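# Restock the wall glove dispenser with two boxes from the cart

## Task

Take the two fresh glove boxes sitting on the cart and place them into the vacant slots of the wall-mounted glove dispenser. The cart and the pedal bin are movable. When finished, release both boxes and move the robot away from them. The robot must not topple or be left leaning; either one means failure.

## Robot and tools

Robot: a Rainbow Robotics RB-Y1. It has a two-wheel differential base with two rear casters. The base is 0.66 m long and 0.58 m wide, and its front edge sits 0.10 m ahead of the drive axle. It carries a folding torso (the leg bends at ankle, knee and hip), a head with a camera, and left and right 7-joint arms, each with a parallel gripper and a wrist camera. The base cannot move sideways.

Frames: the base frame has its origin on the floor under the midpoint of the drive axle, with x forward, y to the left and z up. The chest, left_hand and right_hand poses in results are all expressed in this frame. A hand point lies between the finger pads; the fingers point along its -z and close along its x. Reported hand positions get less accurate the further the arm reaches. The odometry frame is where the base frame started. base_odometry counts wheel rotation only, so wheel slip shows up as motion. Its heading is positive to the left, within ±3.142.

execute_actions(actions, cameras): actions is a list holding one action or none. An empty list just reports state and images. An action may contain:
- base: exactly one key. translate_m is a relative straight drive in metres (forward positive, -3 to 3). rotate_rad is a relative turn in place in radians (left/counter-clockwise positive, -3.2 to 3.2). A base move that would need more than 8.667 s is refused.
- joints: a single dict keyed by joint name, covering both arms, torso and head. The values are absolute targets in rad, or in m for grippers.
  Torso: torso_squat_rad 0..1.2 (higher lowers a level chest); torso_shift_rad -0.3..0.6 (positive pushes the hips forward); torso_pitch_rad -0.2..1.4 (positive leans forward); torso_yaw_rad -1.5..1.5 (positive turns left). Combined limits also apply: squat+shift<=1.52; squat-shift+pitch<=1.57; shift+0.5pitch-0.4squat<=0.7; shift+0.3pitch-0.5squat<=0.39. Targets that break these are only partly reached and report off_target.
  Arms, per side (left_/right_): shoulder_pitch ±2.356 (negative raises the arm forward); shoulder_roll, left 0..3.141 and right -3.141..0 (away from the body lifts the arm sideways); shoulder_yaw ±2.094; elbow -2.617..0.01 (negative bends); forearm_roll ±3.141; wrist_pitch -1.57..1.919 (negative tips the hand forward); hand_roll ±2.705; gripper_m 0..0.1, the pad gap in metres. On both arms, yaw and roll signs mean the same direction.
  Head: head_pan_rad ±0.523 (positive left, relative to the chest); head_tilt_rad -0.35..1.57 (positive looks down).
  A joint counts as arrived within ±0.02 rad, or ±0.004 m for a gripper.
- speeds: optional caps for that action only. translate_m 0.05..0.4 m/s, rotate_rad 0.1..1.509 rad/s. The top of each range is the default.
- min_time_s: 0.1..8, the shortest duration for each arm and head motion in the action.
All parts of an action start together and may finish at different times. No action runs longer than 15 s. Joints or the base left out of an action may still be driving toward older targets. Unknown keys or out-of-range values cause the whole call to be rejected with no motion. cameras picks head_camera, left_wrist_camera, right_wrist_camera or all (left out, null or all means all; [] means none). The pictures line lists the images in order.

wait(seconds 0..10) lets time pass with nothing new commanded and returns state and images. zoom_image(camera, region [x0,y0,x1,y1] in pixels, at most 504x504) enlarges part of the latest full image; the head image is 896x504 and wrist images are 644x364. read_manual gives only licence text. finished_scene(scene) ends the scene for good, so the boxes must already be seated and released and the robot clear before calling it. If any call reports a stop, the later motion calls in that same reply are skipped.

Result lines: base_status and joint_status report how each commanded motion ended. done means reached (for the base: the wheels turned the full amount, even if they slipped). off_target means it came to rest short and may still be pushing. contact_stop means it hit something firm (arms and torso only). time_out means it took too long. limit_stop_at_own_body means a guard halted it before it hit the robot itself. stopped_with_arm means the torso stopped because an arm made contact. limit_stop_at_motor_heat means an overheating stop. A contact_stop, time_out or stopped_with_arm halts the whole group (the torso group, or one arm's seven joints), and the group then holds where it stopped. 'joint command not followed' with a cause line means arm targets were withheld for self- or arm-to-arm collision. In that case, follow the cause's advice; gripper commands still run. on_its_own lists targets that this call did not command; 'held at' gives the target being held, not the actual position. Motor temperatures are listed per arm in joint order. MOTOR HOT appears from 65 °C; at 80 °C an over-temperature fault brakes the arm.

Gripping: to hold a box, command a gap at least 0.005 m narrower than the box. off_target is then normal. Each arm is rated for 3 kg.

Avoid: dropping or slamming the boxes, and hard hits. Never let the arms strike or press on each other, fingers included; a hard press ends the run. Do not drive into the cart, bin or wall: the base keeps going and its wheels spin, and a bent leg can stick out in front of the base. Leg contact can shove the robot backward without odometry showing it. Keep heavy loads from being held far in front of the wheels, or the robot may tip. Joint torque at the load limits (shoulders 60.9, elbow 31.3, wrist joints 21.7 N m) freezes the robot for 10 s. After any stop, first back off the arm, then the torso, each in its own action. Holding loads while idle heats the motors, so keep hold times short. Loose objects may be bumped briefly now and then.

Each tool is called after "Request:" as a command line: name --argument value for each argument, lists and objects as JSON in quotes; but a table of rows of numbers goes row by row, as --pt "numbers of a row", without its own name.

## Session

Request:
execute_actions --actions '[]'

Scene clock: 0.00 s.
Motor temperatures (°C, as the motors report them): left_arm=[26 29 31 31 34 33 38] | right_arm=[27 29 30 30 33 32 32]
base_odometry: x=+0.000 y=+0.000 heading=+0.000 (m, m, rad; odometry frame)
base_status: not commanded
joint_positions: torso_squat_rad=+0.350 torso_shift_rad=+0.001 torso_pitch_rad=+0.000 torso_yaw_rad=+0.001 left_shoulder_pitch_rad=-0.015 left_shoulder_roll_rad=+0.005 left_shoulder_yaw_rad=-0.003 left_elbow_rad=-0.225 left_forearm_roll_rad=+0.017 left_wrist_pitch_rad=-0.006 left_hand_roll_rad=+0.014 left_gripper_m=+0.100 right_shoulder_pitch_rad=-0.040 right_shoulder_roll_rad=-0.031 right_shoulder_yaw_rad=-0.052 right_elbow_rad=-0.271 right_forearm_roll_rad=-0.006 right_wrist_pitch_rad=-0.007 right_hand_roll_rad=+0.002 right_gripper_m=+0.099 head_pan_rad=+0.000 head_tilt_rad=+0.400
joint_status: not commanded
chest: x=-0.2275 y=+0.0007 z=+1.2475 quat_wxyz=(+1.000, +0.000, +0.000, +0.000) (m; base frame)
left_hand: x=-0.1067 y=+0.2235 z=+0.5721 quat_wxyz=(+0.992, +0.000, -0.122, +0.012) (m; base frame)
right_hand: x=-0.0666 y=-0.2476 z=+0.5809 quat_wxyz=(+0.987, -0.017, -0.157, -0.018) (m; base frame)
pictures: head_camera, left_wrist_camera, right_wrist_camera
Images, in order (width x height): head_camera 896x504, left_wrist_camera 644x364, right_wrist_camera 644x364.

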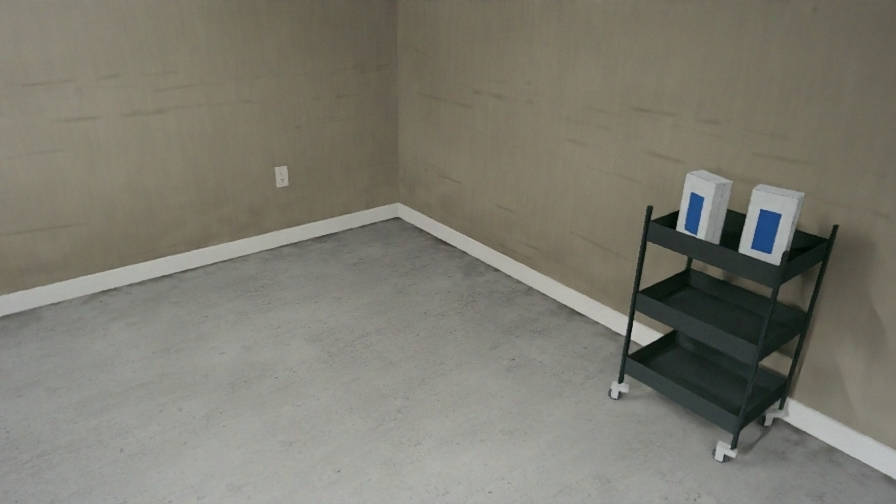

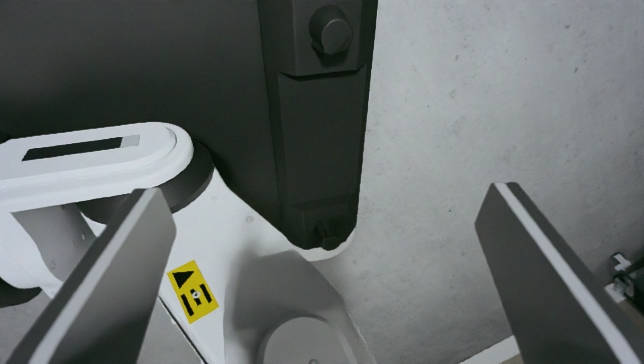

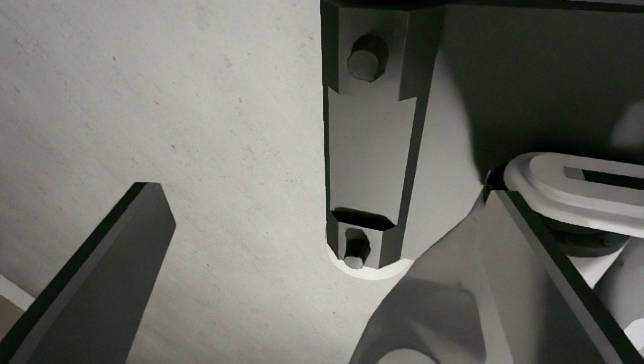

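Request:
execute_actions --actions '[{"base":{"rotate_rad":-0.9},"joints":{"head_tilt_rad":0.2}}]' --cameras '["head_camera"]'

Scene clock: 10.20 s.
Motor temperatures (°C, as the motors report them): left_arm=[26 29 31 31 34 33 38] | right_arm=[27 29 30 30 33 32 32]
base_odometry: x=+0.000 y=+0.000 heading=-0.899 (m, m, rad; odometry frame)
base_status: done
joint_positions: torso_squat_rad=+0.350 torso_shift_rad=+0.001 torso_pitch_rad=+0.000 torso_yaw_rad=+0.001 left_shoulder_pitch_rad=-0.015 left_shoulder_roll_rad=+0.005 left_shoulder_yaw_rad=-0.003 left_elbow_rad=-0.225 left_forearm_roll_rad=+0.017 left_wrist_pitch_rad=-0.006 left_hand_roll_rad=+0.014 left_gripper_m=+0.100 right_shoulder_pitch_rad=-0.040 right_shoulder_roll_rad=-0.031 right_shoulder_yaw_rad=-0.052 right_elbow_rad=-0.271 right_forearm_roll_rad=-0.006 right_wrist_pitch_rad=-0.007 right_hand_roll_rad=+0.002 right_gripper_m=+0.099 head_pan_rad=+0.000 head_tilt_rad=+0.200
joint_status: all done
chest: x=-0.2275 y=+0.0007 z=+1.2475 quat_wxyz=(+1.000, +0.000, +0.000, +0.000) (m; base frame)
left_hand: x=-0.1067 y=+0.2235 z=+0.5721 quat_wxyz=(+0.992, +0.000, -0.122, +0.012) (m; base frame)
right_hand: x=-0.0666 y=-0.2476 z=+0.5809 quat_wxyz=(+0.987, -0.017, -0.157, -0.018) (m; base frame)
pictures: head_camera
camera_calibration (this result's frames):
head_camera: T_world_to_cam=[[-0.0509572, -0.998679, 0.00664766, -0.0206538], [-0.224923, 0.00499078, -0.974364, 1.4309], [0.973043, -0.051146, -0.22488, 0.468974], [0, 0, 0, 1]] pos_world=[-0.135542, -0.00378169, 1.49982]
Images, in order (width x height): head_camera 896x504.

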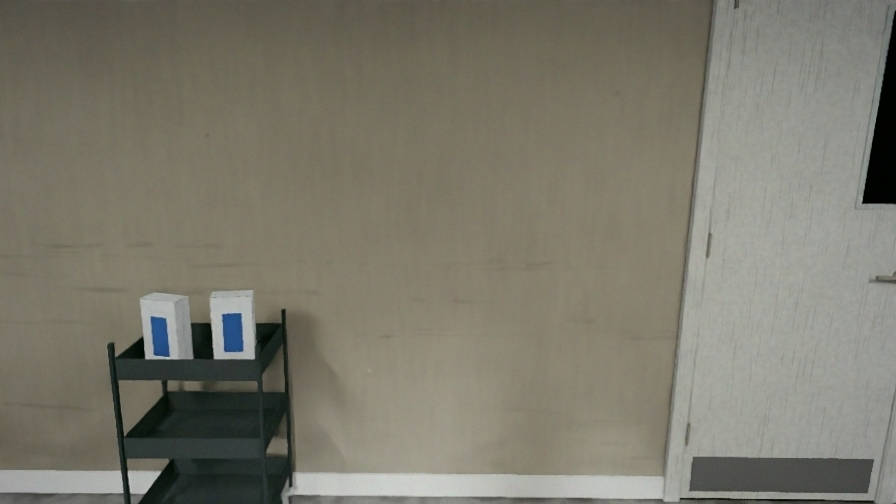

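Request:
execute_actions --actions '[{"base":{"rotate_rad":-1.3},"joints":{"head_tilt_rad":0.2}}]' --cameras '["head_camera"]'

Request:
execute_actions --actions '[{"base":{"rotate_rad":-1.2}}]' --cameras '["head_camera"]'

Request:
execute_actions --actions '[{"base":{"rotate_rad":-1.2}}]' --cameras '["head_camera"]'

Scene clock: 18.90 s.
Motor temperatures (°C, as the motors report them): left_arm=[26 29 31 31 34 33 38] | right_arm=[27 29 30 30 33 32 32]
base_odometry: x=+0.000 y=+0.000 heading=-2.198 (m, m, rad; odometry frame)
base_status: done
joint_positions: torso_squat_rad=+0.350 torso_shift_rad=+0.001 torso_pitch_rad=+0.000 torso_yaw_rad=+0.001 left_shoulder_pitch_rad=-0.015 left_shoulder_roll_rad=+0.005 left_shoulder_yaw_rad=-0.003 left_elbow_rad=-0.225 left_forearm_roll_rad=+0.017 left_wrist_pitch_rad=-0.006 left_hand_roll_rad=+0.014 left_gripper_m=+0.100 right_shoulder_pitch_rad=-0.040 right_shoulder_roll_rad=-0.031 right_shoulder_yaw_rad=-0.052 right_elbow_rad=-0.271 right_forearm_roll_rad=-0.006 right_wrist_pitch_rad=-0.007 right_hand_roll_rad=+0.002 right_gripper_m=+0.099 head_pan_rad=+0.000 head_tilt_rad=+0.200
joint_status: all done
chest: x=-0.2275 y=+0.0007 z=+1.2475 quat_wxyz=(+1.000, +0.000, +0.000, +0.000) (m; base frame)
left_hand: x=-0.1067 y=+0.2235 z=+0.5721 quat_wxyz=(+0.992, +0.000, -0.122, +0.012) (m; base frame)
right_hand: x=-0.0666 y=-0.2476 z=+0.5809 quat_wxyz=(+0.987, -0.017, -0.157, -0.018) (m; base frame)
pictures: head_camera
camera_calibration (this result's frames):
head_camera: T_world_to_cam=[[-0.0509573, -0.998679, 0.00663302, -0.0206443], [-0.224921, 0.00500501, -0.974364, 1.43091], [0.973044, -0.0511428, -0.224879, 0.468973], [0, 0, 0, 1]] pos_world=[-0.135542, -0.00379414, 1.49982]
Images, in order (width x height): head_camera 896x504.

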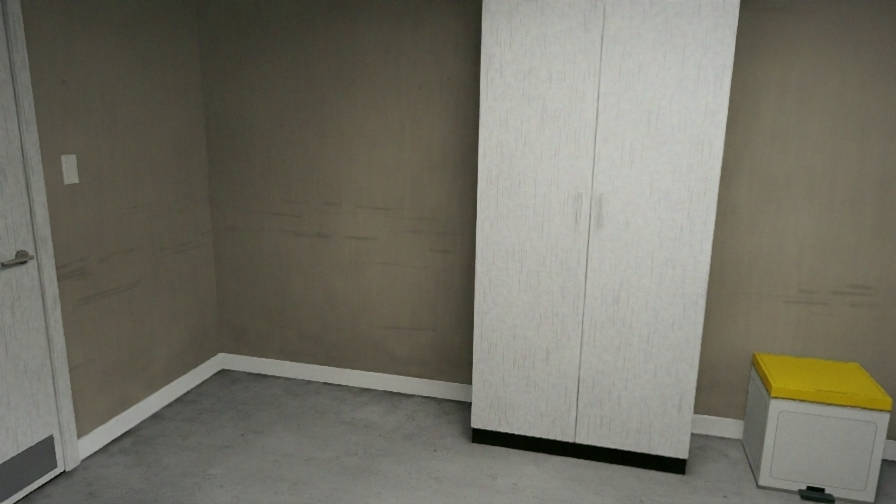

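Scene clock: 22.67 s.
Motor temperatures (°C, as the motors report them): left_arm=[26 29 31 31 34 33 38] | right_arm=[27 29 30 30 33 32 32]
base_odometry: x=+0.000 y=+0.001 heading=+2.885 (m, m, rad; odometry frame)
base_status: done
joint_positions: torso_squat_rad=+0.350 torso_shift_rad=+0.001 torso_pitch_rad=+0.000 torso_yaw_rad=+0.001 left_shoulder_pitch_rad=-0.015 left_shoulder_roll_rad=+0.005 left_shoulder_yaw_rad=-0.003 left_elbow_rad=-0.225 left_forearm_roll_rad=+0.017 left_wrist_pitch_rad=-0.006 left_hand_roll_rad=+0.014 left_gripper_m=+0.100 right_shoulder_pitch_rad=-0.040 right_shoulder_roll_rad=-0.031 right_shoulder_yaw_rad=-0.052 right_elbow_rad=-0.271 right_forearm_roll_rad=-0.006 right_wrist_pitch_rad=-0.007 right_hand_roll_rad=+0.002 right_gripper_m=+0.099 head_pan_rad=+0.000 head_tilt_rad=+0.200
joint_status: not commanded
chest: x=-0.2275 y=+0.0007 z=+1.2475 quat_wxyz=(+1.000, +0.000, +0.000, +0.000) (m; base frame)
left_hand: x=-0.1067 y=+0.2235 z=+0.5721 quat_wxyz=(+0.992, +0.000, -0.122, +0.012) (m; base frame)
right_hand: x=-0.0666 y=-0.2476 z=+0.5809 quat_wxyz=(+0.987, -0.017, -0.157, -0.018) (m; base frame)
pictures: head_camera
camera_calibration (this result's frames):
head_camera: T_world_to_cam=[[-0.0509571, -0.998679, 0.00661747, -0.0206345], [-0.22492, 0.00502007, -0.974364, 1.43091], [0.973044, -0.0511392, -0.224879, 0.468973], [0, 0, 0, 1]] pos_world=[-0.135543, -0.00380762, 1.49982]
Images, in order (width x height): head_camera 896x504.

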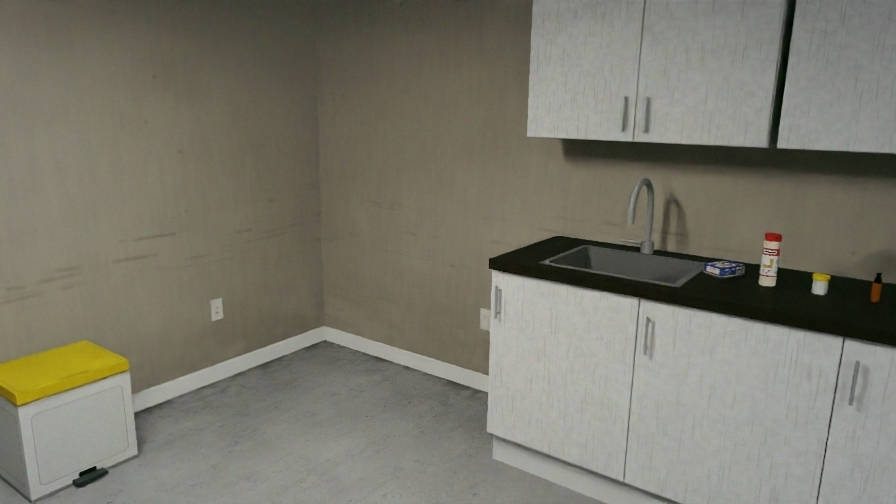

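Scene clock: 26.43 s.
Motor temperatures (°C, as the motors report them): left_arm=[26 29 31 31 34 33 38] | right_arm=[27 29 30 30 33 32 32]
base_odometry: x=+0.000 y=+0.000 heading=+1.686 (m, m, rad; odometry frame)
base_status: done
joint_positions: torso_squat_rad=+0.350 torso_shift_rad=+0.001 torso_pitch_rad=+0.000 torso_yaw_rad=+0.001 left_shoulder_pitch_rad=-0.015 left_shoulder_roll_rad=+0.005 left_shoulder_yaw_rad=-0.003 left_elbow_rad=-0.225 left_forearm_roll_rad=+0.017 left_wrist_pitch_rad=-0.006 left_hand_roll_rad=+0.014 left_gripper_m=+0.100 right_shoulder_pitch_rad=-0.040 right_shoulder_roll_rad=-0.031 right_shoulder_yaw_rad=-0.052 right_elbow_rad=-0.271 right_forearm_roll_rad=-0.006 right_wrist_pitch_rad=-0.007 right_hand_roll_rad=+0.002 right_gripper_m=+0.099 head_pan_rad=+0.000 head_tilt_rad=+0.200
joint_status: not commanded
chest: x=-0.2275 y=+0.0007 z=+1.2475 quat_wxyz=(+1.000, +0.000, +0.000, +0.000) (m; base frame)
left_hand: x=-0.1067 y=+0.2235 z=+0.5721 quat_wxyz=(+0.992, +0.000, -0.122, +0.012) (m; base frame)
right_hand: x=-0.0666 y=-0.2476 z=+0.5809 quat_wxyz=(+0.987, -0.017, -0.157, -0.018) (m; base frame)
pictures: head_camera
camera_calibration (this result's frames):
head_camera: T_world_to_cam=[[-0.0509572, -0.998679, 0.00661263, -0.0206307], [-0.22492, 0.0050248, -0.974364, 1.43091], [0.973044, -0.0511382, -0.224879, 0.468973], [0, 0, 0, 1]] pos_world=[-0.135543, -0.00381105, 1.49982]
Images, in order (width x height): head_camera 896x504.

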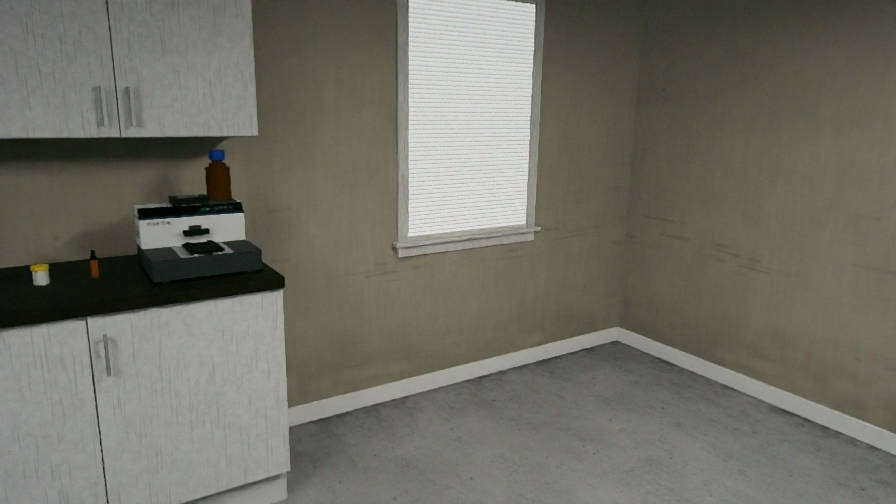

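Request:
execute_actions --actions '[{"base":{"rotate_rad":-1.0},"joints":{"head_tilt_rad":-0.1}}]' --cameras '["head_camera"]'

Request:
execute_actions --actions '[{"base":{"rotate_rad":-1.1}}]' --cameras '["head_camera"]'

Request:
execute_actions --actions '[{"base":{"rotate_rad":-1.1}}]' --cameras '["head_camera"]'

Scene clock: 35.70 s.
Motor temperatures (°C, as the motors report them): left_arm=[26 29 31 31 34 33 38] | right_arm=[27 29 30 30 33 32 32]
base_odometry: x=+0.000 y=+0.000 heading=+0.687 (m, m, rad; odometry frame)
base_status: done
joint_positions: torso_squat_rad=+0.350 torso_shift_rad=+0.001 torso_pitch_rad=+0.000 torso_yaw_rad=+0.001 left_shoulder_pitch_rad=-0.015 left_shoulder_roll_rad=+0.005 left_shoulder_yaw_rad=-0.003 left_elbow_rad=-0.225 left_forearm_roll_rad=+0.017 left_wrist_pitch_rad=-0.006 left_hand_roll_rad=+0.014 left_gripper_m=+0.100 right_shoulder_pitch_rad=-0.040 right_shoulder_roll_rad=-0.031 right_shoulder_yaw_rad=-0.052 right_elbow_rad=-0.271 right_forearm_roll_rad=-0.006 right_wrist_pitch_rad=-0.007 right_hand_roll_rad=+0.002 right_gripper_m=+0.099 head_pan_rad=+0.000 head_tilt_rad=-0.100
joint_status: all done
chest: x=-0.2275 y=+0.0007 z=+1.2475 quat_wxyz=(+1.000, +0.000, +0.000, +0.000) (m; base frame)
left_hand: x=-0.1067 y=+0.2235 z=+0.5721 quat_wxyz=(+0.992, +0.000, -0.122, +0.012) (m; base frame)
right_hand: x=-0.0666 y=-0.2476 z=+0.5809 quat_wxyz=(+0.987, -0.017, -0.157, -0.018) (m; base frame)
pictures: head_camera
camera_calibration (this result's frames):
head_camera: T_world_to_cam=[[-0.0505255, -0.998683, -0.00891347, 0.00193974], [0.073107, 0.00520258, -0.997311, 1.52536], [0.996043, -0.0510412, 0.0727479, 0.042865], [0, 0, 0, 1]] pos_world=[-0.154112, -0.00381076, 1.51816]
Images, in order (width x height): head_camera 896x504.

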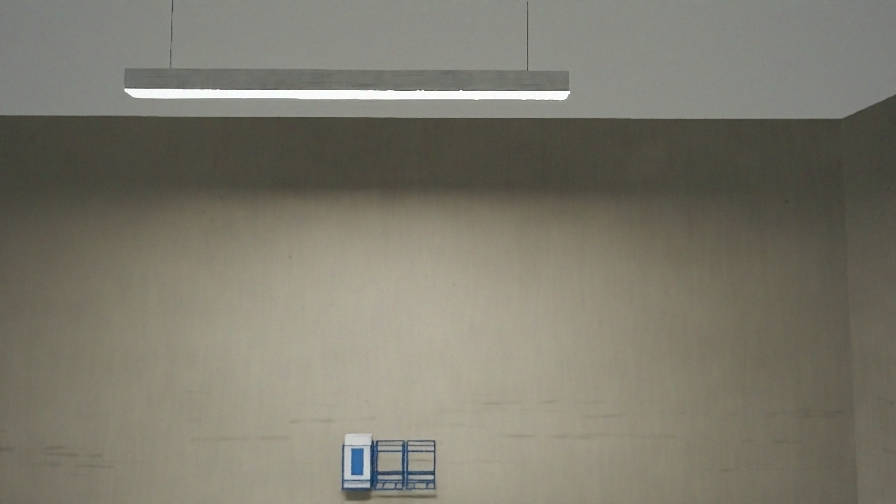

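Scene clock: 39.33 s.
Motor temperatures (°C, as the motors report them): left_arm=[26 29 31 31 34 33 38] | right_arm=[27 29 30 30 33 32 32]
base_odometry: x=+0.000 y=+0.000 heading=-0.412 (m, m, rad; odometry frame)
base_status: done
joint_positions: torso_squat_rad=+0.350 torso_shift_rad=+0.001 torso_pitch_rad=+0.000 torso_yaw_rad=+0.001 left_shoulder_pitch_rad=-0.015 left_shoulder_roll_rad=+0.005 left_shoulder_yaw_rad=-0.003 left_elbow_rad=-0.225 left_forearm_roll_rad=+0.017 left_wrist_pitch_rad=-0.006 left_hand_roll_rad=+0.014 left_gripper_m=+0.100 right_shoulder_pitch_rad=-0.040 right_shoulder_roll_rad=-0.031 right_shoulder_yaw_rad=-0.052 right_elbow_rad=-0.271 right_forearm_roll_rad=-0.006 right_wrist_pitch_rad=-0.007 right_hand_roll_rad=+0.002 right_gripper_m=+0.099 head_pan_rad=+0.000 head_tilt_rad=-0.100
joint_status: not commanded
chest: x=-0.2275 y=+0.0007 z=+1.2475 quat_wxyz=(+1.000, +0.000, +0.000, +0.000) (m; base frame)
left_hand: x=-0.1067 y=+0.2235 z=+0.5721 quat_wxyz=(+0.992, +0.000, -0.122, +0.012) (m; base frame)
right_hand: x=-0.0666 y=-0.2476 z=+0.5809 quat_wxyz=(+0.987, -0.017, -0.157, -0.018) (m; base frame)
pictures: head_camera
camera_calibration (this result's frames):
head_camera: T_world_to_cam=[[-0.0505255, -0.998683, -0.00892437, 0.00194586], [0.0731079, 0.00521342, -0.99731, 1.52536], [0.996043, -0.051042, 0.0727482, 0.0428632], [0, 0, 0, 1]] pos_world=[-0.154111, -0.00382123, 1.51816]
Images, in order (width x height): head_camera 896x504.

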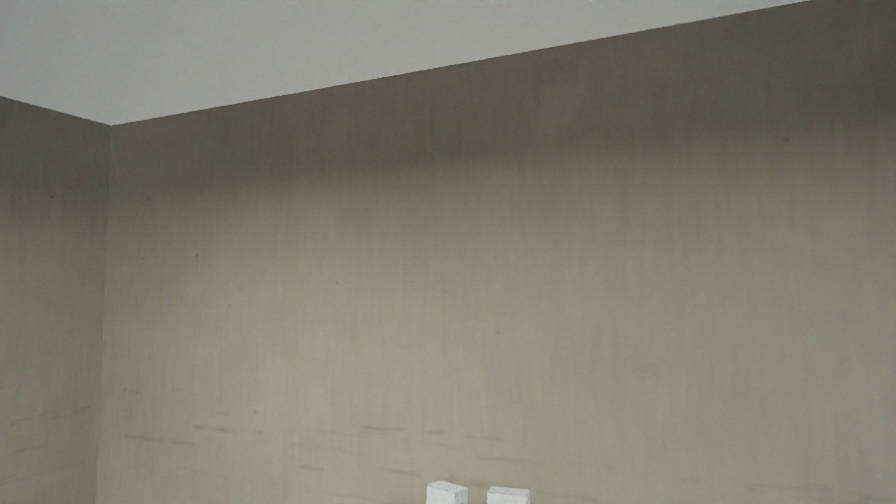

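Scene clock: 42.97 s.
Motor temperatures (°C, as the motors report them): left_arm=[26 29 31 31 34 33 38] | right_arm=[27 29 30 30 33 32 32]
base_odometry: x=+0.000 y=+0.000 heading=-1.511 (m, m, rad; odometry frame)
base_status: done
joint_positions: torso_squat_rad=+0.350 torso_shift_rad=+0.001 torso_pitch_rad=+0.000 torso_yaw_rad=+0.001 left_shoulder_pitch_rad=-0.015 left_shoulder_roll_rad=+0.005 left_shoulder_yaw_rad=-0.003 left_elbow_rad=-0.225 left_forearm_roll_rad=+0.017 left_wrist_pitch_rad=-0.006 left_hand_roll_rad=+0.014 left_gripper_m=+0.100 right_shoulder_pitch_rad=-0.040 right_shoulder_roll_rad=-0.031 right_shoulder_yaw_rad=-0.052 right_elbow_rad=-0.271 right_forearm_roll_rad=-0.006 right_wrist_pitch_rad=-0.007 right_hand_roll_rad=+0.002 right_gripper_m=+0.099 head_pan_rad=+0.000 head_tilt_rad=-0.100
joint_status: not commanded
chest: x=-0.2275 y=+0.0007 z=+1.2475 quat_wxyz=(+1.000, +0.000, +0.000, +0.000) (m; base frame)
left_hand: x=-0.1067 y=+0.2235 z=+0.5721 quat_wxyz=(+0.992, +0.000, -0.122, +0.012) (m; base frame)
right_hand: x=-0.0666 y=-0.2476 z=+0.5809 quat_wxyz=(+0.987, -0.017, -0.157, -0.018) (m; base frame)
pictures: head_camera
camera_calibration (this result's frames):
head_camera: T_world_to_cam=[[-0.0505251, -0.998683, -0.00892832, 0.00194788], [0.0731085, 0.00521736, -0.99731, 1.52536], [0.996043, -0.051042, 0.0727486, 0.0428624], [0, 0, 0, 1]] pos_world=[-0.154111, -0.00382526, 1.51816]
Images, in order (width x height): head_camera 896x504.

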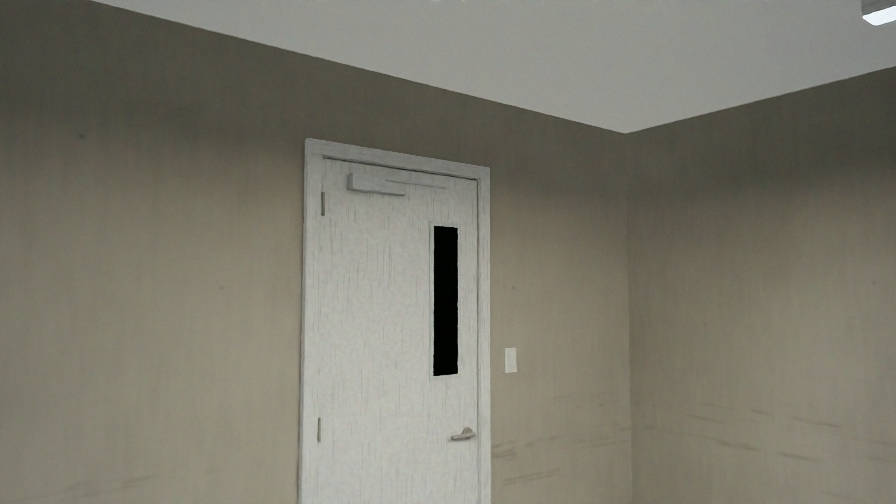

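Request:
execute_actions --actions '[{"base":{"rotate_rad":2.15},"joints":{"head_tilt_rad":0.5}}]' --cameras '[]'

Request:
execute_actions --actions '[{"base":{"translate_m":0.8}}]' --cameras '["head_camera"]'

Request:
execute_actions --actions '[{"base":{"rotate_rad":-1.57}}]' --cameras '[]'

Request:
execute_actions --actions '[{"base":{"translate_m":0.8}}]' --cameras '["head_camera"]'

Scene clock: 63.83 s.
Motor temperatures (°C, as the motors report them): left_arm=[26 29 31 31 34 33 38] | right_arm=[27 29 30 30 33 32 32]
base_odometry: x=-0.001 y=+0.000 heading=+0.638 (m, m, rad; odometry frame)
base_status: done
joint_positions: torso_squat_rad=+0.350 torso_shift_rad=+0.001 torso_pitch_rad=+0.000 torso_yaw_rad=+0.001 left_shoulder_pitch_rad=-0.015 left_shoulder_roll_rad=+0.005 left_shoulder_yaw_rad=-0.003 left_elbow_rad=-0.225 left_forearm_roll_rad=+0.017 left_wrist_pitch_rad=-0.006 left_hand_roll_rad=+0.014 left_gripper_m=+0.100 right_shoulder_pitch_rad=-0.040 right_shoulder_roll_rad=-0.031 right_shoulder_yaw_rad=-0.052 right_elbow_rad=-0.271 right_forearm_roll_rad=-0.006 right_wrist_pitch_rad=-0.007 right_hand_roll_rad=+0.002 right_gripper_m=+0.099 head_pan_rad=+0.000 head_tilt_rad=+0.500
joint_status: all done
chest: x=-0.2276 y=+0.0007 z=+1.2475 quat_wxyz=(+1.000, +0.000, +0.000, +0.000) (m; base frame)
left_hand: x=-0.1067 y=+0.2235 z=+0.5722 quat_wxyz=(+0.992, +0.000, -0.122, +0.012) (m; base frame)
right_hand: x=-0.0666 y=-0.2476 z=+0.5809 quat_wxyz=(+0.987, -0.017, -0.157, -0.018) (m; base frame)
pictures: none
No camera images: the call's "cameras" was empty. Leave "cameras" out to get every camera's image.

Scene clock: 67.37 s.
Motor temperatures (°C, as the motors report them): left_arm=[26 29 31 31 34 33 38] | right_arm=[27 29 30 30 33 32 32]
base_odometry: x=+0.641 y=+0.477 heading=+0.639 (m, m, rad; odometry frame)
base_status: done
joint_positions: torso_squat_rad=+0.350 torso_shift_rad=+0.001 torso_pitch_rad=+0.000 torso_yaw_rad=+0.001 left_shoulder_pitch_rad=-0.015 left_shoulder_roll_rad=+0.005 left_shoulder_yaw_rad=-0.003 left_elbow_rad=-0.225 left_forearm_roll_rad=+0.017 left_wrist_pitch_rad=-0.006 left_hand_roll_rad=+0.014 left_gripper_m=+0.100 right_shoulder_pitch_rad=-0.040 right_shoulder_roll_rad=-0.031 right_shoulder_yaw_rad=-0.052 right_elbow_rad=-0.271 right_forearm_roll_rad=-0.006 right_wrist_pitch_rad=-0.007 right_hand_roll_rad=+0.002 right_gripper_m=+0.099 head_pan_rad=+0.000 head_tilt_rad=+0.500
joint_status: not commanded
chest: x=-0.2275 y=+0.0007 z=+1.2475 quat_wxyz=(+1.000, +0.000, +0.000, +0.000) (m; base frame)
left_hand: x=-0.1067 y=+0.2235 z=+0.5722 quat_wxyz=(+0.992, +0.000, -0.122, +0.012) (m; base frame)
right_hand: x=-0.0666 y=-0.2476 z=+0.5809 quat_wxyz=(+0.987, -0.017, -0.157, -0.018) (m; base frame)
pictures: head_camera
camera_calibration (this result's frames):
head_camera: T_world_to_cam=[[-0.0467796, -0.998673, 0.0215458, -0.0414162], [-0.502847, 0.00490615, -0.864361, 1.2146], [0.863109, -0.0512687, -0.502409, 0.848067], [0, 0, 0, 1]] pos_world=[-0.123155, -0.00384092, 1.47682]
Images, in order (width x height): head_camera 896x504.

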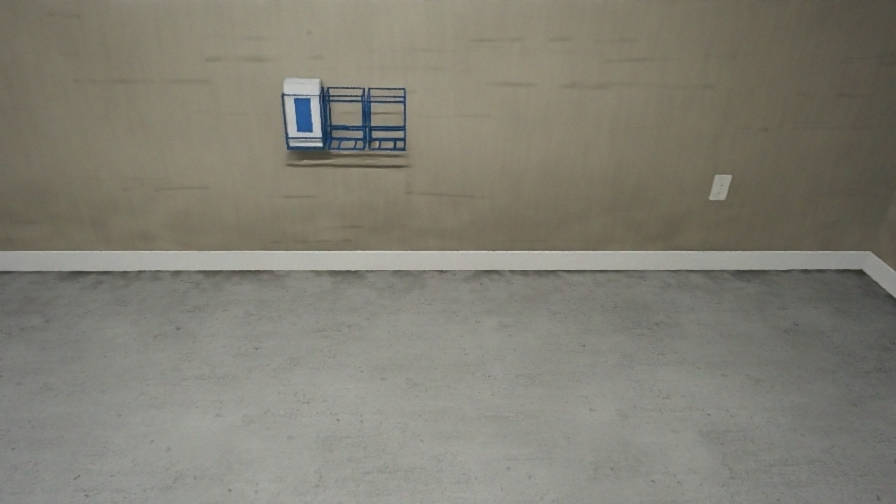

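Scene clock: 71.37 s.
Motor temperatures (°C, as the motors report them): left_arm=[26 29 31 31 34 33 38] | right_arm=[27 29 30 30 33 32 32]
base_odometry: x=+0.641 y=+0.477 heading=-0.930 (m, m, rad; odometry frame)
base_status: done
joint_positions: torso_squat_rad=+0.350 torso_shift_rad=+0.001 torso_pitch_rad=+0.000 torso_yaw_rad=+0.001 left_shoulder_pitch_rad=-0.015 left_shoulder_roll_rad=+0.005 left_shoulder_yaw_rad=-0.003 left_elbow_rad=-0.225 left_forearm_roll_rad=+0.017 left_wrist_pitch_rad=-0.006 left_hand_roll_rad=+0.014 left_gripper_m=+0.100 right_shoulder_pitch_rad=-0.040 right_shoulder_roll_rad=-0.031 right_shoulder_yaw_rad=-0.052 right_elbow_rad=-0.271 right_forearm_roll_rad=-0.006 right_wrist_pitch_rad=-0.007 right_hand_roll_rad=+0.002 right_gripper_m=+0.099 head_pan_rad=+0.000 head_tilt_rad=+0.500
joint_status: not commanded
chest: x=-0.2275 y=+0.0007 z=+1.2475 quat_wxyz=(+1.000, +0.000, +0.000, +0.000) (m; base frame)
left_hand: x=-0.1067 y=+0.2235 z=+0.5721 quat_wxyz=(+0.992, +0.000, -0.122, +0.012) (m; base frame)
right_hand: x=-0.0666 y=-0.2476 z=+0.5809 quat_wxyz=(+0.987, -0.017, -0.157, -0.018) (m; base frame)
pictures: none
No camera images: the call's "cameras" was empty. Leave "cameras" out to get every camera's image.

Scene clock: 75.00 s.
Motor temperatures (°C, as the motors report them): left_arm=[26 29 31 31 34 33 38] | right_arm=[27 29 30 30 33 32 32]
base_odometry: x=+1.119 y=-0.164 heading=-0.931 (m, m, rad; odometry frame)
base_status: done
joint_positions: torso_squat_rad=+0.350 torso_shift_rad=+0.001 torso_pitch_rad=+0.000 torso_yaw_rad=+0.001 left_shoulder_pitch_rad=-0.015 left_shoulder_roll_rad=+0.005 left_shoulder_yaw_rad=-0.003 left_elbow_rad=-0.225 left_forearm_roll_rad=+0.017 left_wrist_pitch_rad=-0.006 left_hand_roll_rad=+0.014 left_gripper_m=+0.100 right_shoulder_pitch_rad=-0.040 right_shoulder_roll_rad=-0.031 right_shoulder_yaw_rad=-0.052 right_elbow_rad=-0.271 right_forearm_roll_rad=-0.006 right_wrist_pitch_rad=-0.007 right_hand_roll_rad=+0.002 right_gripper_m=+0.099 head_pan_rad=+0.000 head_tilt_rad=+0.500
joint_status: not commanded
chest: x=-0.2275 y=+0.0007 z=+1.2475 quat_wxyz=(+1.000, +0.000, +0.000, +0.000) (m; base frame)
left_hand: x=-0.1067 y=+0.2235 z=+0.5721 quat_wxyz=(+0.992, +0.000, -0.122, +0.012) (m; base frame)
right_hand: x=-0.0666 y=-0.2476 z=+0.5809 quat_wxyz=(+0.987, -0.017, -0.157, -0.018) (m; base frame)
pictures: head_camera
camera_calibration (this result's frames):
head_camera: T_world_to_cam=[[-0.0467795, -0.998672, 0.0215621, -0.0414189], [-0.502853, 0.00489233, -0.864358, 1.21459], [0.863105, -0.0512768, -0.502414, 0.848074], [0, 0, 0, 1]] pos_world=[-0.123153, -0.00381953, 1.47682]
Images, in order (width x height): head_camera 896x504.

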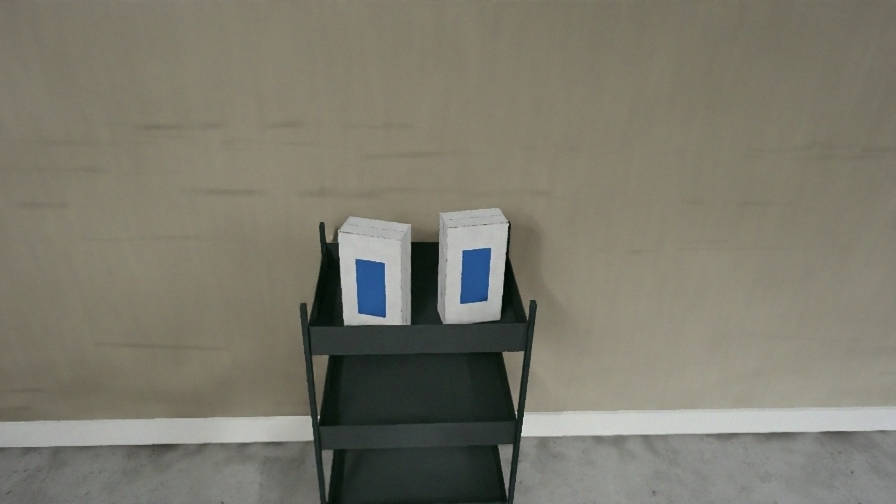

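Request:
execute_actions --actions '[{"joints":{"left_shoulder_pitch_rad":-1.1,"left_elbow_rad":-1.5,"left_wrist_pitch_rad":1.57,"left_shoulder_roll_rad":0.1,"head_tilt_rad":0.8}}]' --cameras '[]'

Request:
execute_actions --actions '[{"base":{"translate_m":0.55}}]'

Scene clock: 105.30 s.
Motor temperatures (°C, as the motors report them): left_arm=[26 29 31 31 34 33 38] | right_arm=[27 29 30 30 33 32 32]
base_odometry: x=+1.119 y=-0.164 heading=-0.931 (m, m, rad; odometry frame)
base_status: not commanded
joint_positions: torso_squat_rad=+0.350 torso_shift_rad=+0.001 torso_pitch_rad=+0.000 torso_yaw_rad=+0.001 left_shoulder_pitch_rad=-1.100 left_shoulder_roll_rad=+0.100 left_shoulder_yaw_rad=-0.003 left_elbow_rad=-1.500 left_forearm_roll_rad=+0.017 left_wrist_pitch_rad=+1.570 left_hand_roll_rad=+0.014 left_gripper_m=+0.100 right_shoulder_pitch_rad=-0.040 right_shoulder_roll_rad=-0.031 right_shoulder_yaw_rad=-0.052 right_elbow_rad=-0.271 right_forearm_roll_rad=-0.006 right_wrist_pitch_rad=-0.007 right_hand_roll_rad=+0.002 right_gripper_m=+0.099 head_pan_rad=+0.000 head_tilt_rad=+0.800
joint_status: all done
chest: x=-0.2276 y=+0.0007 z=+1.2475 quat_wxyz=(+1.000, +0.000, +0.000, +0.000) (m; base frame)
left_hand: x=+0.3723 y=+0.0897 z=+1.2751 quat_wxyz=(+0.870, +0.038, -0.468, -0.151) (m; base frame)
right_hand: x=-0.0666 y=-0.2476 z=+0.5809 quat_wxyz=(+0.987, -0.017, -0.157, -0.018) (m; base frame)
pictures: none
No camera images: the call's "cameras" was empty. Leave "cameras" out to get every camera's image.

Scene clock: 108.33 s.
Motor temperatures (°C, as the motors report them): left_arm=[27 29 31 31 34 33 38] | right_arm=[27 29 30 30 33 32 32]
base_odometry: x=+1.447 y=-0.606 heading=-0.932 (m, m, rad; odometry frame)
base_status: done
joint_positions: torso_squat_rad=+0.350 torso_shift_rad=+0.001 torso_pitch_rad=+0.000 torso_yaw_rad=+0.001 left_shoulder_pitch_rad=-1.100 left_shoulder_roll_rad=+0.100 left_shoulder_yaw_rad=-0.003 left_elbow_rad=-1.500 left_forearm_roll_rad=+0.017 left_wrist_pitch_rad=+1.570 left_hand_roll_rad=+0.014 left_gripper_m=+0.100 right_shoulder_pitch_rad=-0.040 right_shoulder_roll_rad=-0.031 right_shoulder_yaw_rad=-0.052 right_elbow_rad=-0.271 right_forearm_roll_rad=-0.006 right_wrist_pitch_rad=-0.007 right_hand_roll_rad=+0.002 right_gripper_m=+0.099 head_pan_rad=+0.000 head_tilt_rad=+0.800
joint_status: not commanded
chest: x=-0.2275 y=+0.0007 z=+1.2475 quat_wxyz=(+1.000, +0.000, +0.000, +0.000) (m; base frame)
left_hand: x=+0.3723 y=+0.0897 z=+1.2750 quat_wxyz=(+0.870, +0.038, -0.468, -0.151) (m; base frame)
right_hand: x=-0.0666 y=-0.2476 z=+0.5809 quat_wxyz=(+0.987, -0.017, -0.157, -0.018) (m; base frame)
pictures: head_camera, left_wrist_camera, right_wrist_camera
camera_calibration (this result's frames):
head_camera: T_world_to_cam=[[-0.0383588, -0.998665, 0.0346035, -0.0585776], [-0.735771, 0.00479579, -0.677213, 0.895787], [0.676143, -0.0514373, -0.734973, 1.14636], [0, 0, 0, 1]] pos_world=[-0.118258, -0.00382952, 1.45121]
left_wrist_camera: T_world_to_cam=[[0.504817, -0.306162, 0.807109, -1.18944], [-0.726021, -0.656368, 0.205118, 0.0926815], [0.466961, -0.689526, -0.553626, 0.68398], [0, 0, 0, 1]] pos_world=[0.348344, 0.168295, 1.31966]
right_wrist_camera: T_world_to_cam=[[-0.940629, 0.0274019, -0.33833, 0.142635], [-0.18966, 0.784202, 0.59081, -0.133017], [0.281508, 0.619901, -0.732446, 0.687625], [0, 0, 0, 1]] pos_world=[-0.0846331, -0.325856, 0.630493]
Images, in order (width x height): head_camera 896x504, left_wrist_camera 644x364, right_wrist_camera 644x364.

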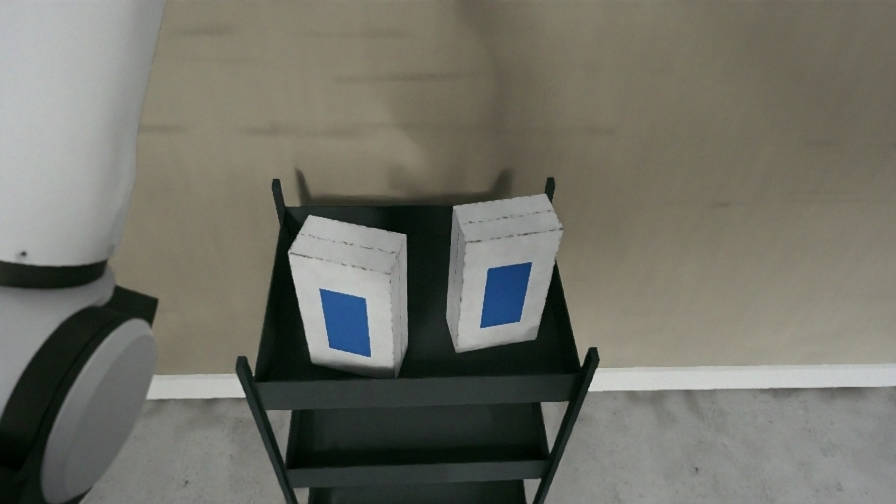

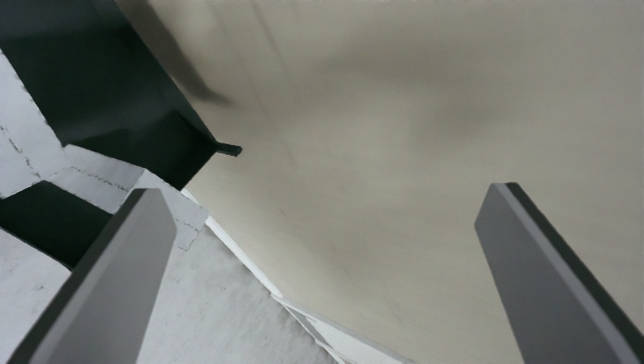

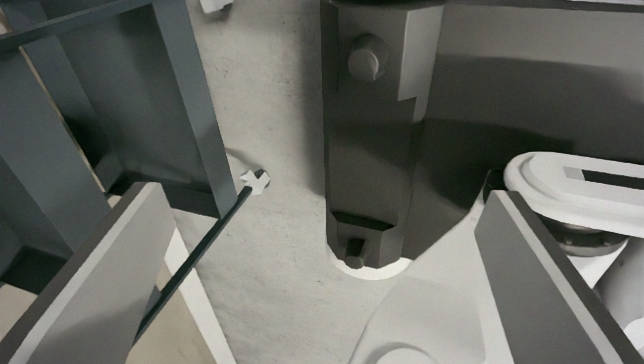

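Request:
execute_actions --actions '[{"joints":{"left_shoulder_pitch_rad":-1.0,"left_elbow_rad":-0.9,"left_wrist_pitch_rad":1.9,"left_shoulder_roll_rad":0.2},"base":{"translate_m":0.13}}]' --cameras '["left_wrist_camera"]'

Scene clock: 122.27 s.
Motor temperatures (°C, as the motors report them): left_arm=[27 29 31 31 34 33 38] | right_arm=[27 29 30 30 33 32 32]
base_odometry: x=+1.524 y=-0.710 heading=-0.933 (m, m, rad; odometry frame)
base_status: done
joint_positions: torso_squat_rad=+0.350 torso_shift_rad=+0.001 torso_pitch_rad=+0.000 torso_yaw_rad=+0.001 left_shoulder_pitch_rad=-1.000 left_shoulder_roll_rad=+0.200 left_shoulder_yaw_rad=-0.003 left_elbow_rad=-0.900 left_forearm_roll_rad=+0.017 left_wrist_pitch_rad=+1.900 left_hand_roll_rad=+0.014 left_gripper_m=+0.100 right_shoulder_pitch_rad=-0.040 right_shoulder_roll_rad=-0.031 right_shoulder_yaw_rad=-0.052 right_elbow_rad=-0.271 right_forearm_roll_rad=-0.006 right_wrist_pitch_rad=-0.007 right_hand_roll_rad=+0.002 right_gripper_m=+0.099 head_pan_rad=+0.000 head_tilt_rad=+0.800
joint_status: all done
chest: x=-0.2275 y=+0.0007 z=+1.2475 quat_wxyz=(+1.000, +0.000, +0.000, +0.000) (m; base frame)
left_hand: x=+0.2677 y=+0.2373 z=+1.0181 quat_wxyz=(+0.990, +0.127, +0.011, -0.058) (m; base frame)
right_hand: x=-0.0665 y=-0.2476 z=+0.5809 quat_wxyz=(+0.987, -0.017, -0.157, -0.018) (m; base frame)
pictures: left_wrist_camera
camera_calibration (this result's frames):
left_wrist_camera: T_world_to_cam=[[0.992007, -0.122971, -0.0282815, -0.207456], [-0.0965374, -0.883976, 0.457456, -0.205098], [-0.081254, -0.45107, -0.888782, 1.12374], [0, 0, 0, 1]] pos_world=[0.277307, 0.300072, 1.08672]
Images, in order (width x height): left_wrist_camera 644x364.

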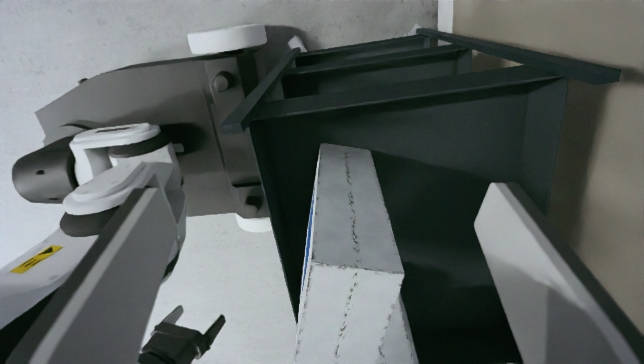

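Request:
execute_actions --actions '[{"joints":{"left_forearm_roll_rad":0.27,"torso_yaw_rad":-0.2},"base":{"translate_m":-0.02}}]' --cameras '["left_wrist_camera","head_camera"]'

Scene clock: 134.30 s.
Motor temperatures (°C, as the motors report them): left_arm=[28 29 31 32 34 33 38] | right_arm=[27 29 30 30 33 32 32]
base_odometry: x=+1.512 y=-0.694 heading=-0.934 (m, m, rad; odometry frame)
base_status: done
joint_positions: torso_squat_rad=+0.350 torso_shift_rad=+0.000 torso_pitch_rad=+0.000 torso_yaw_rad=-0.200 left_shoulder_pitch_rad=-1.000 left_shoulder_roll_rad=+0.200 left_shoulder_yaw_rad=-0.003 left_elbow_rad=-0.900 left_forearm_roll_rad=+0.270 left_wrist_pitch_rad=+1.900 left_hand_roll_rad=+0.014 left_gripper_m=+0.100 right_shoulder_pitch_rad=-0.040 right_shoulder_roll_rad=-0.031 right_shoulder_yaw_rad=-0.052 right_elbow_rad=-0.271 right_forearm_roll_rad=-0.006 right_wrist_pitch_rad=-0.007 right_hand_roll_rad=+0.002 right_gripper_m=+0.099 head_pan_rad=+0.000 head_tilt_rad=+0.800
joint_status: all done
chest: x=-0.2277 y=+0.0007 z=+1.2475 quat_wxyz=(+0.995, +0.000, +0.000, -0.100) (m; base frame)
left_hand: x=+0.2849 y=+0.0830 z=+1.0111 quat_wxyz=(+0.980, +0.010, +0.023, -0.196) (m; base frame)
right_hand: x=-0.1193 y=-0.2748 z=+0.5809 quat_wxyz=(+0.980, -0.033, -0.155, -0.117) (m; base frame)
pictures: head_camera, left_wrist_camera
camera_calibration (this result's frames):
head_camera: T_world_to_cam=[[-0.236826, -0.970936, 0.0346052, -0.103804], [-0.719812, 0.151428, -0.677451, 0.899466], [0.652521, -0.185347, -0.734753, 1.14092], [0, 0, 0, 1]] pos_world=[-0.121613, -0.0255247, 1.45123]
left_wrist_camera: T_world_to_cam=[[0.919409, -0.391321, -0.0394426, -0.189516], [-0.27105, -0.703095, 0.657411, -0.504145], [-0.284991, -0.593739, -0.752499, 0.981403], [0, 0, 0, 1]] pos_world=[0.317285, 0.154073, 1.06246]
Images, in order (width x height): head_camera 896x504, left_wrist_camera 644x364.

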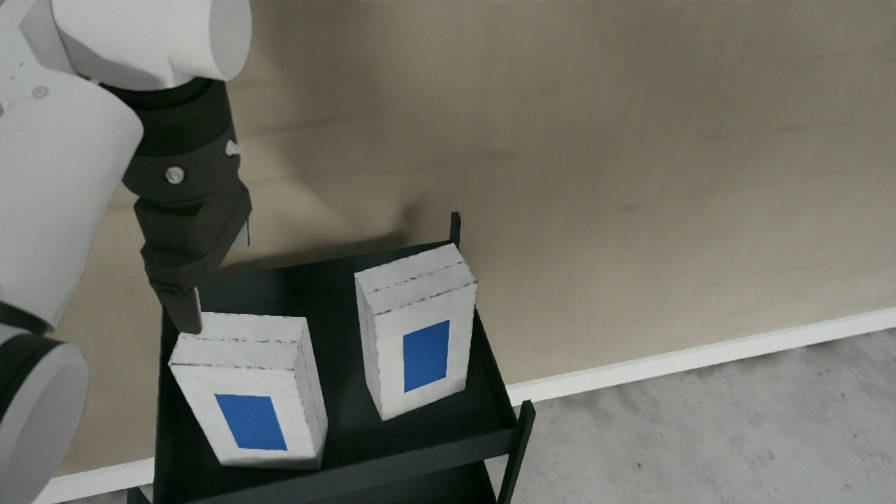

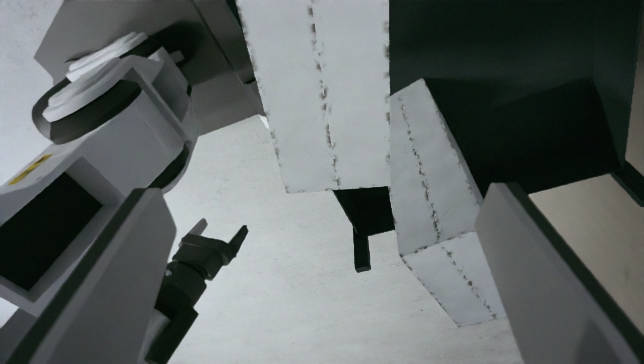

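Request:
execute_actions --actions '[{"joints":{"left_hand_roll_rad":0.11,"torso_squat_rad":0.6}}]' --cameras '["left_wrist_camera","head_camera"]'

Scene clock: 141.80 s.
Motor temperatures (°C, as the motors report them): left_arm=[28 29 31 32 34 33 38] | right_arm=[27 29 30 30 33 32 32]
base_odometry: x=+1.512 y=-0.694 heading=-0.934 (m, m, rad; odometry frame)
base_status: not commanded
joint_positions: torso_squat_rad=+0.600 torso_shift_rad=+0.000 torso_pitch_rad=+0.000 torso_yaw_rad=-0.200 left_shoulder_pitch_rad=-1.000 left_shoulder_roll_rad=+0.200 left_shoulder_yaw_rad=-0.003 left_elbow_rad=-0.900 left_forearm_roll_rad=+0.270 left_wrist_pitch_rad=+1.900 left_hand_roll_rad=+0.110 left_gripper_m=+0.100 right_shoulder_pitch_rad=-0.040 right_shoulder_roll_rad=-0.031 right_shoulder_yaw_rad=-0.052 right_elbow_rad=-0.271 right_forearm_roll_rad=-0.006 right_wrist_pitch_rad=-0.007 right_hand_roll_rad=+0.002 right_gripper_m=+0.099 head_pan_rad=+0.000 head_tilt_rad=+0.800
joint_status: all done
chest: x=-0.2277 y=+0.0006 z=+1.1677 quat_wxyz=(+0.995, +0.000, +0.000, -0.100) (m; base frame)
left_hand: x=+0.2850 y=+0.0829 z=+0.9313 quat_wxyz=(+0.989, +0.011, +0.023, -0.148) (m; base frame)
right_hand: x=-0.1193 y=-0.2748 z=+0.5011 quat_wxyz=(+0.980, -0.033, -0.155, -0.117) (m; base frame)
pictures: head_camera, left_wrist_camera
camera_calibration (this result's frames):
head_camera: T_world_to_cam=[[-0.236825, -0.970936, 0.0346061, -0.10111], [-0.719824, 0.15143, -0.677439, 0.845397], [0.652509, -0.185345, -0.734765, 1.08227], [0, 0, 0, 1]] pos_world=[-0.121597, -0.0255974, 1.37142]
left_wrist_camera: T_world_to_cam=[[0.952824, -0.301093, -0.0383454, -0.210728], [-0.203928, -0.728613, 0.653863, -0.465427], [-0.224813, -0.615197, -0.755641, 0.908858], [0, 0, 0, 1]] pos_world=[0.310195, 0.156562, 0.983015]
Images, in order (width x height): head_camera 896x504, left_wrist_camera 644x364.

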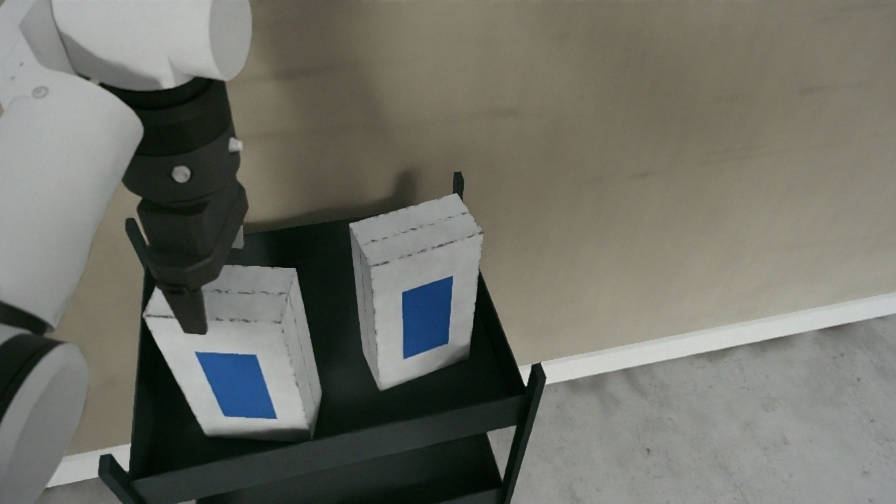

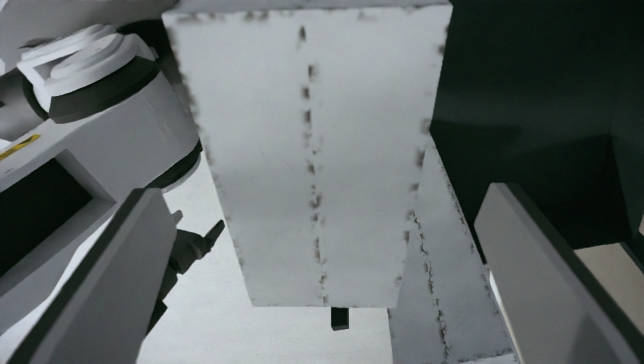

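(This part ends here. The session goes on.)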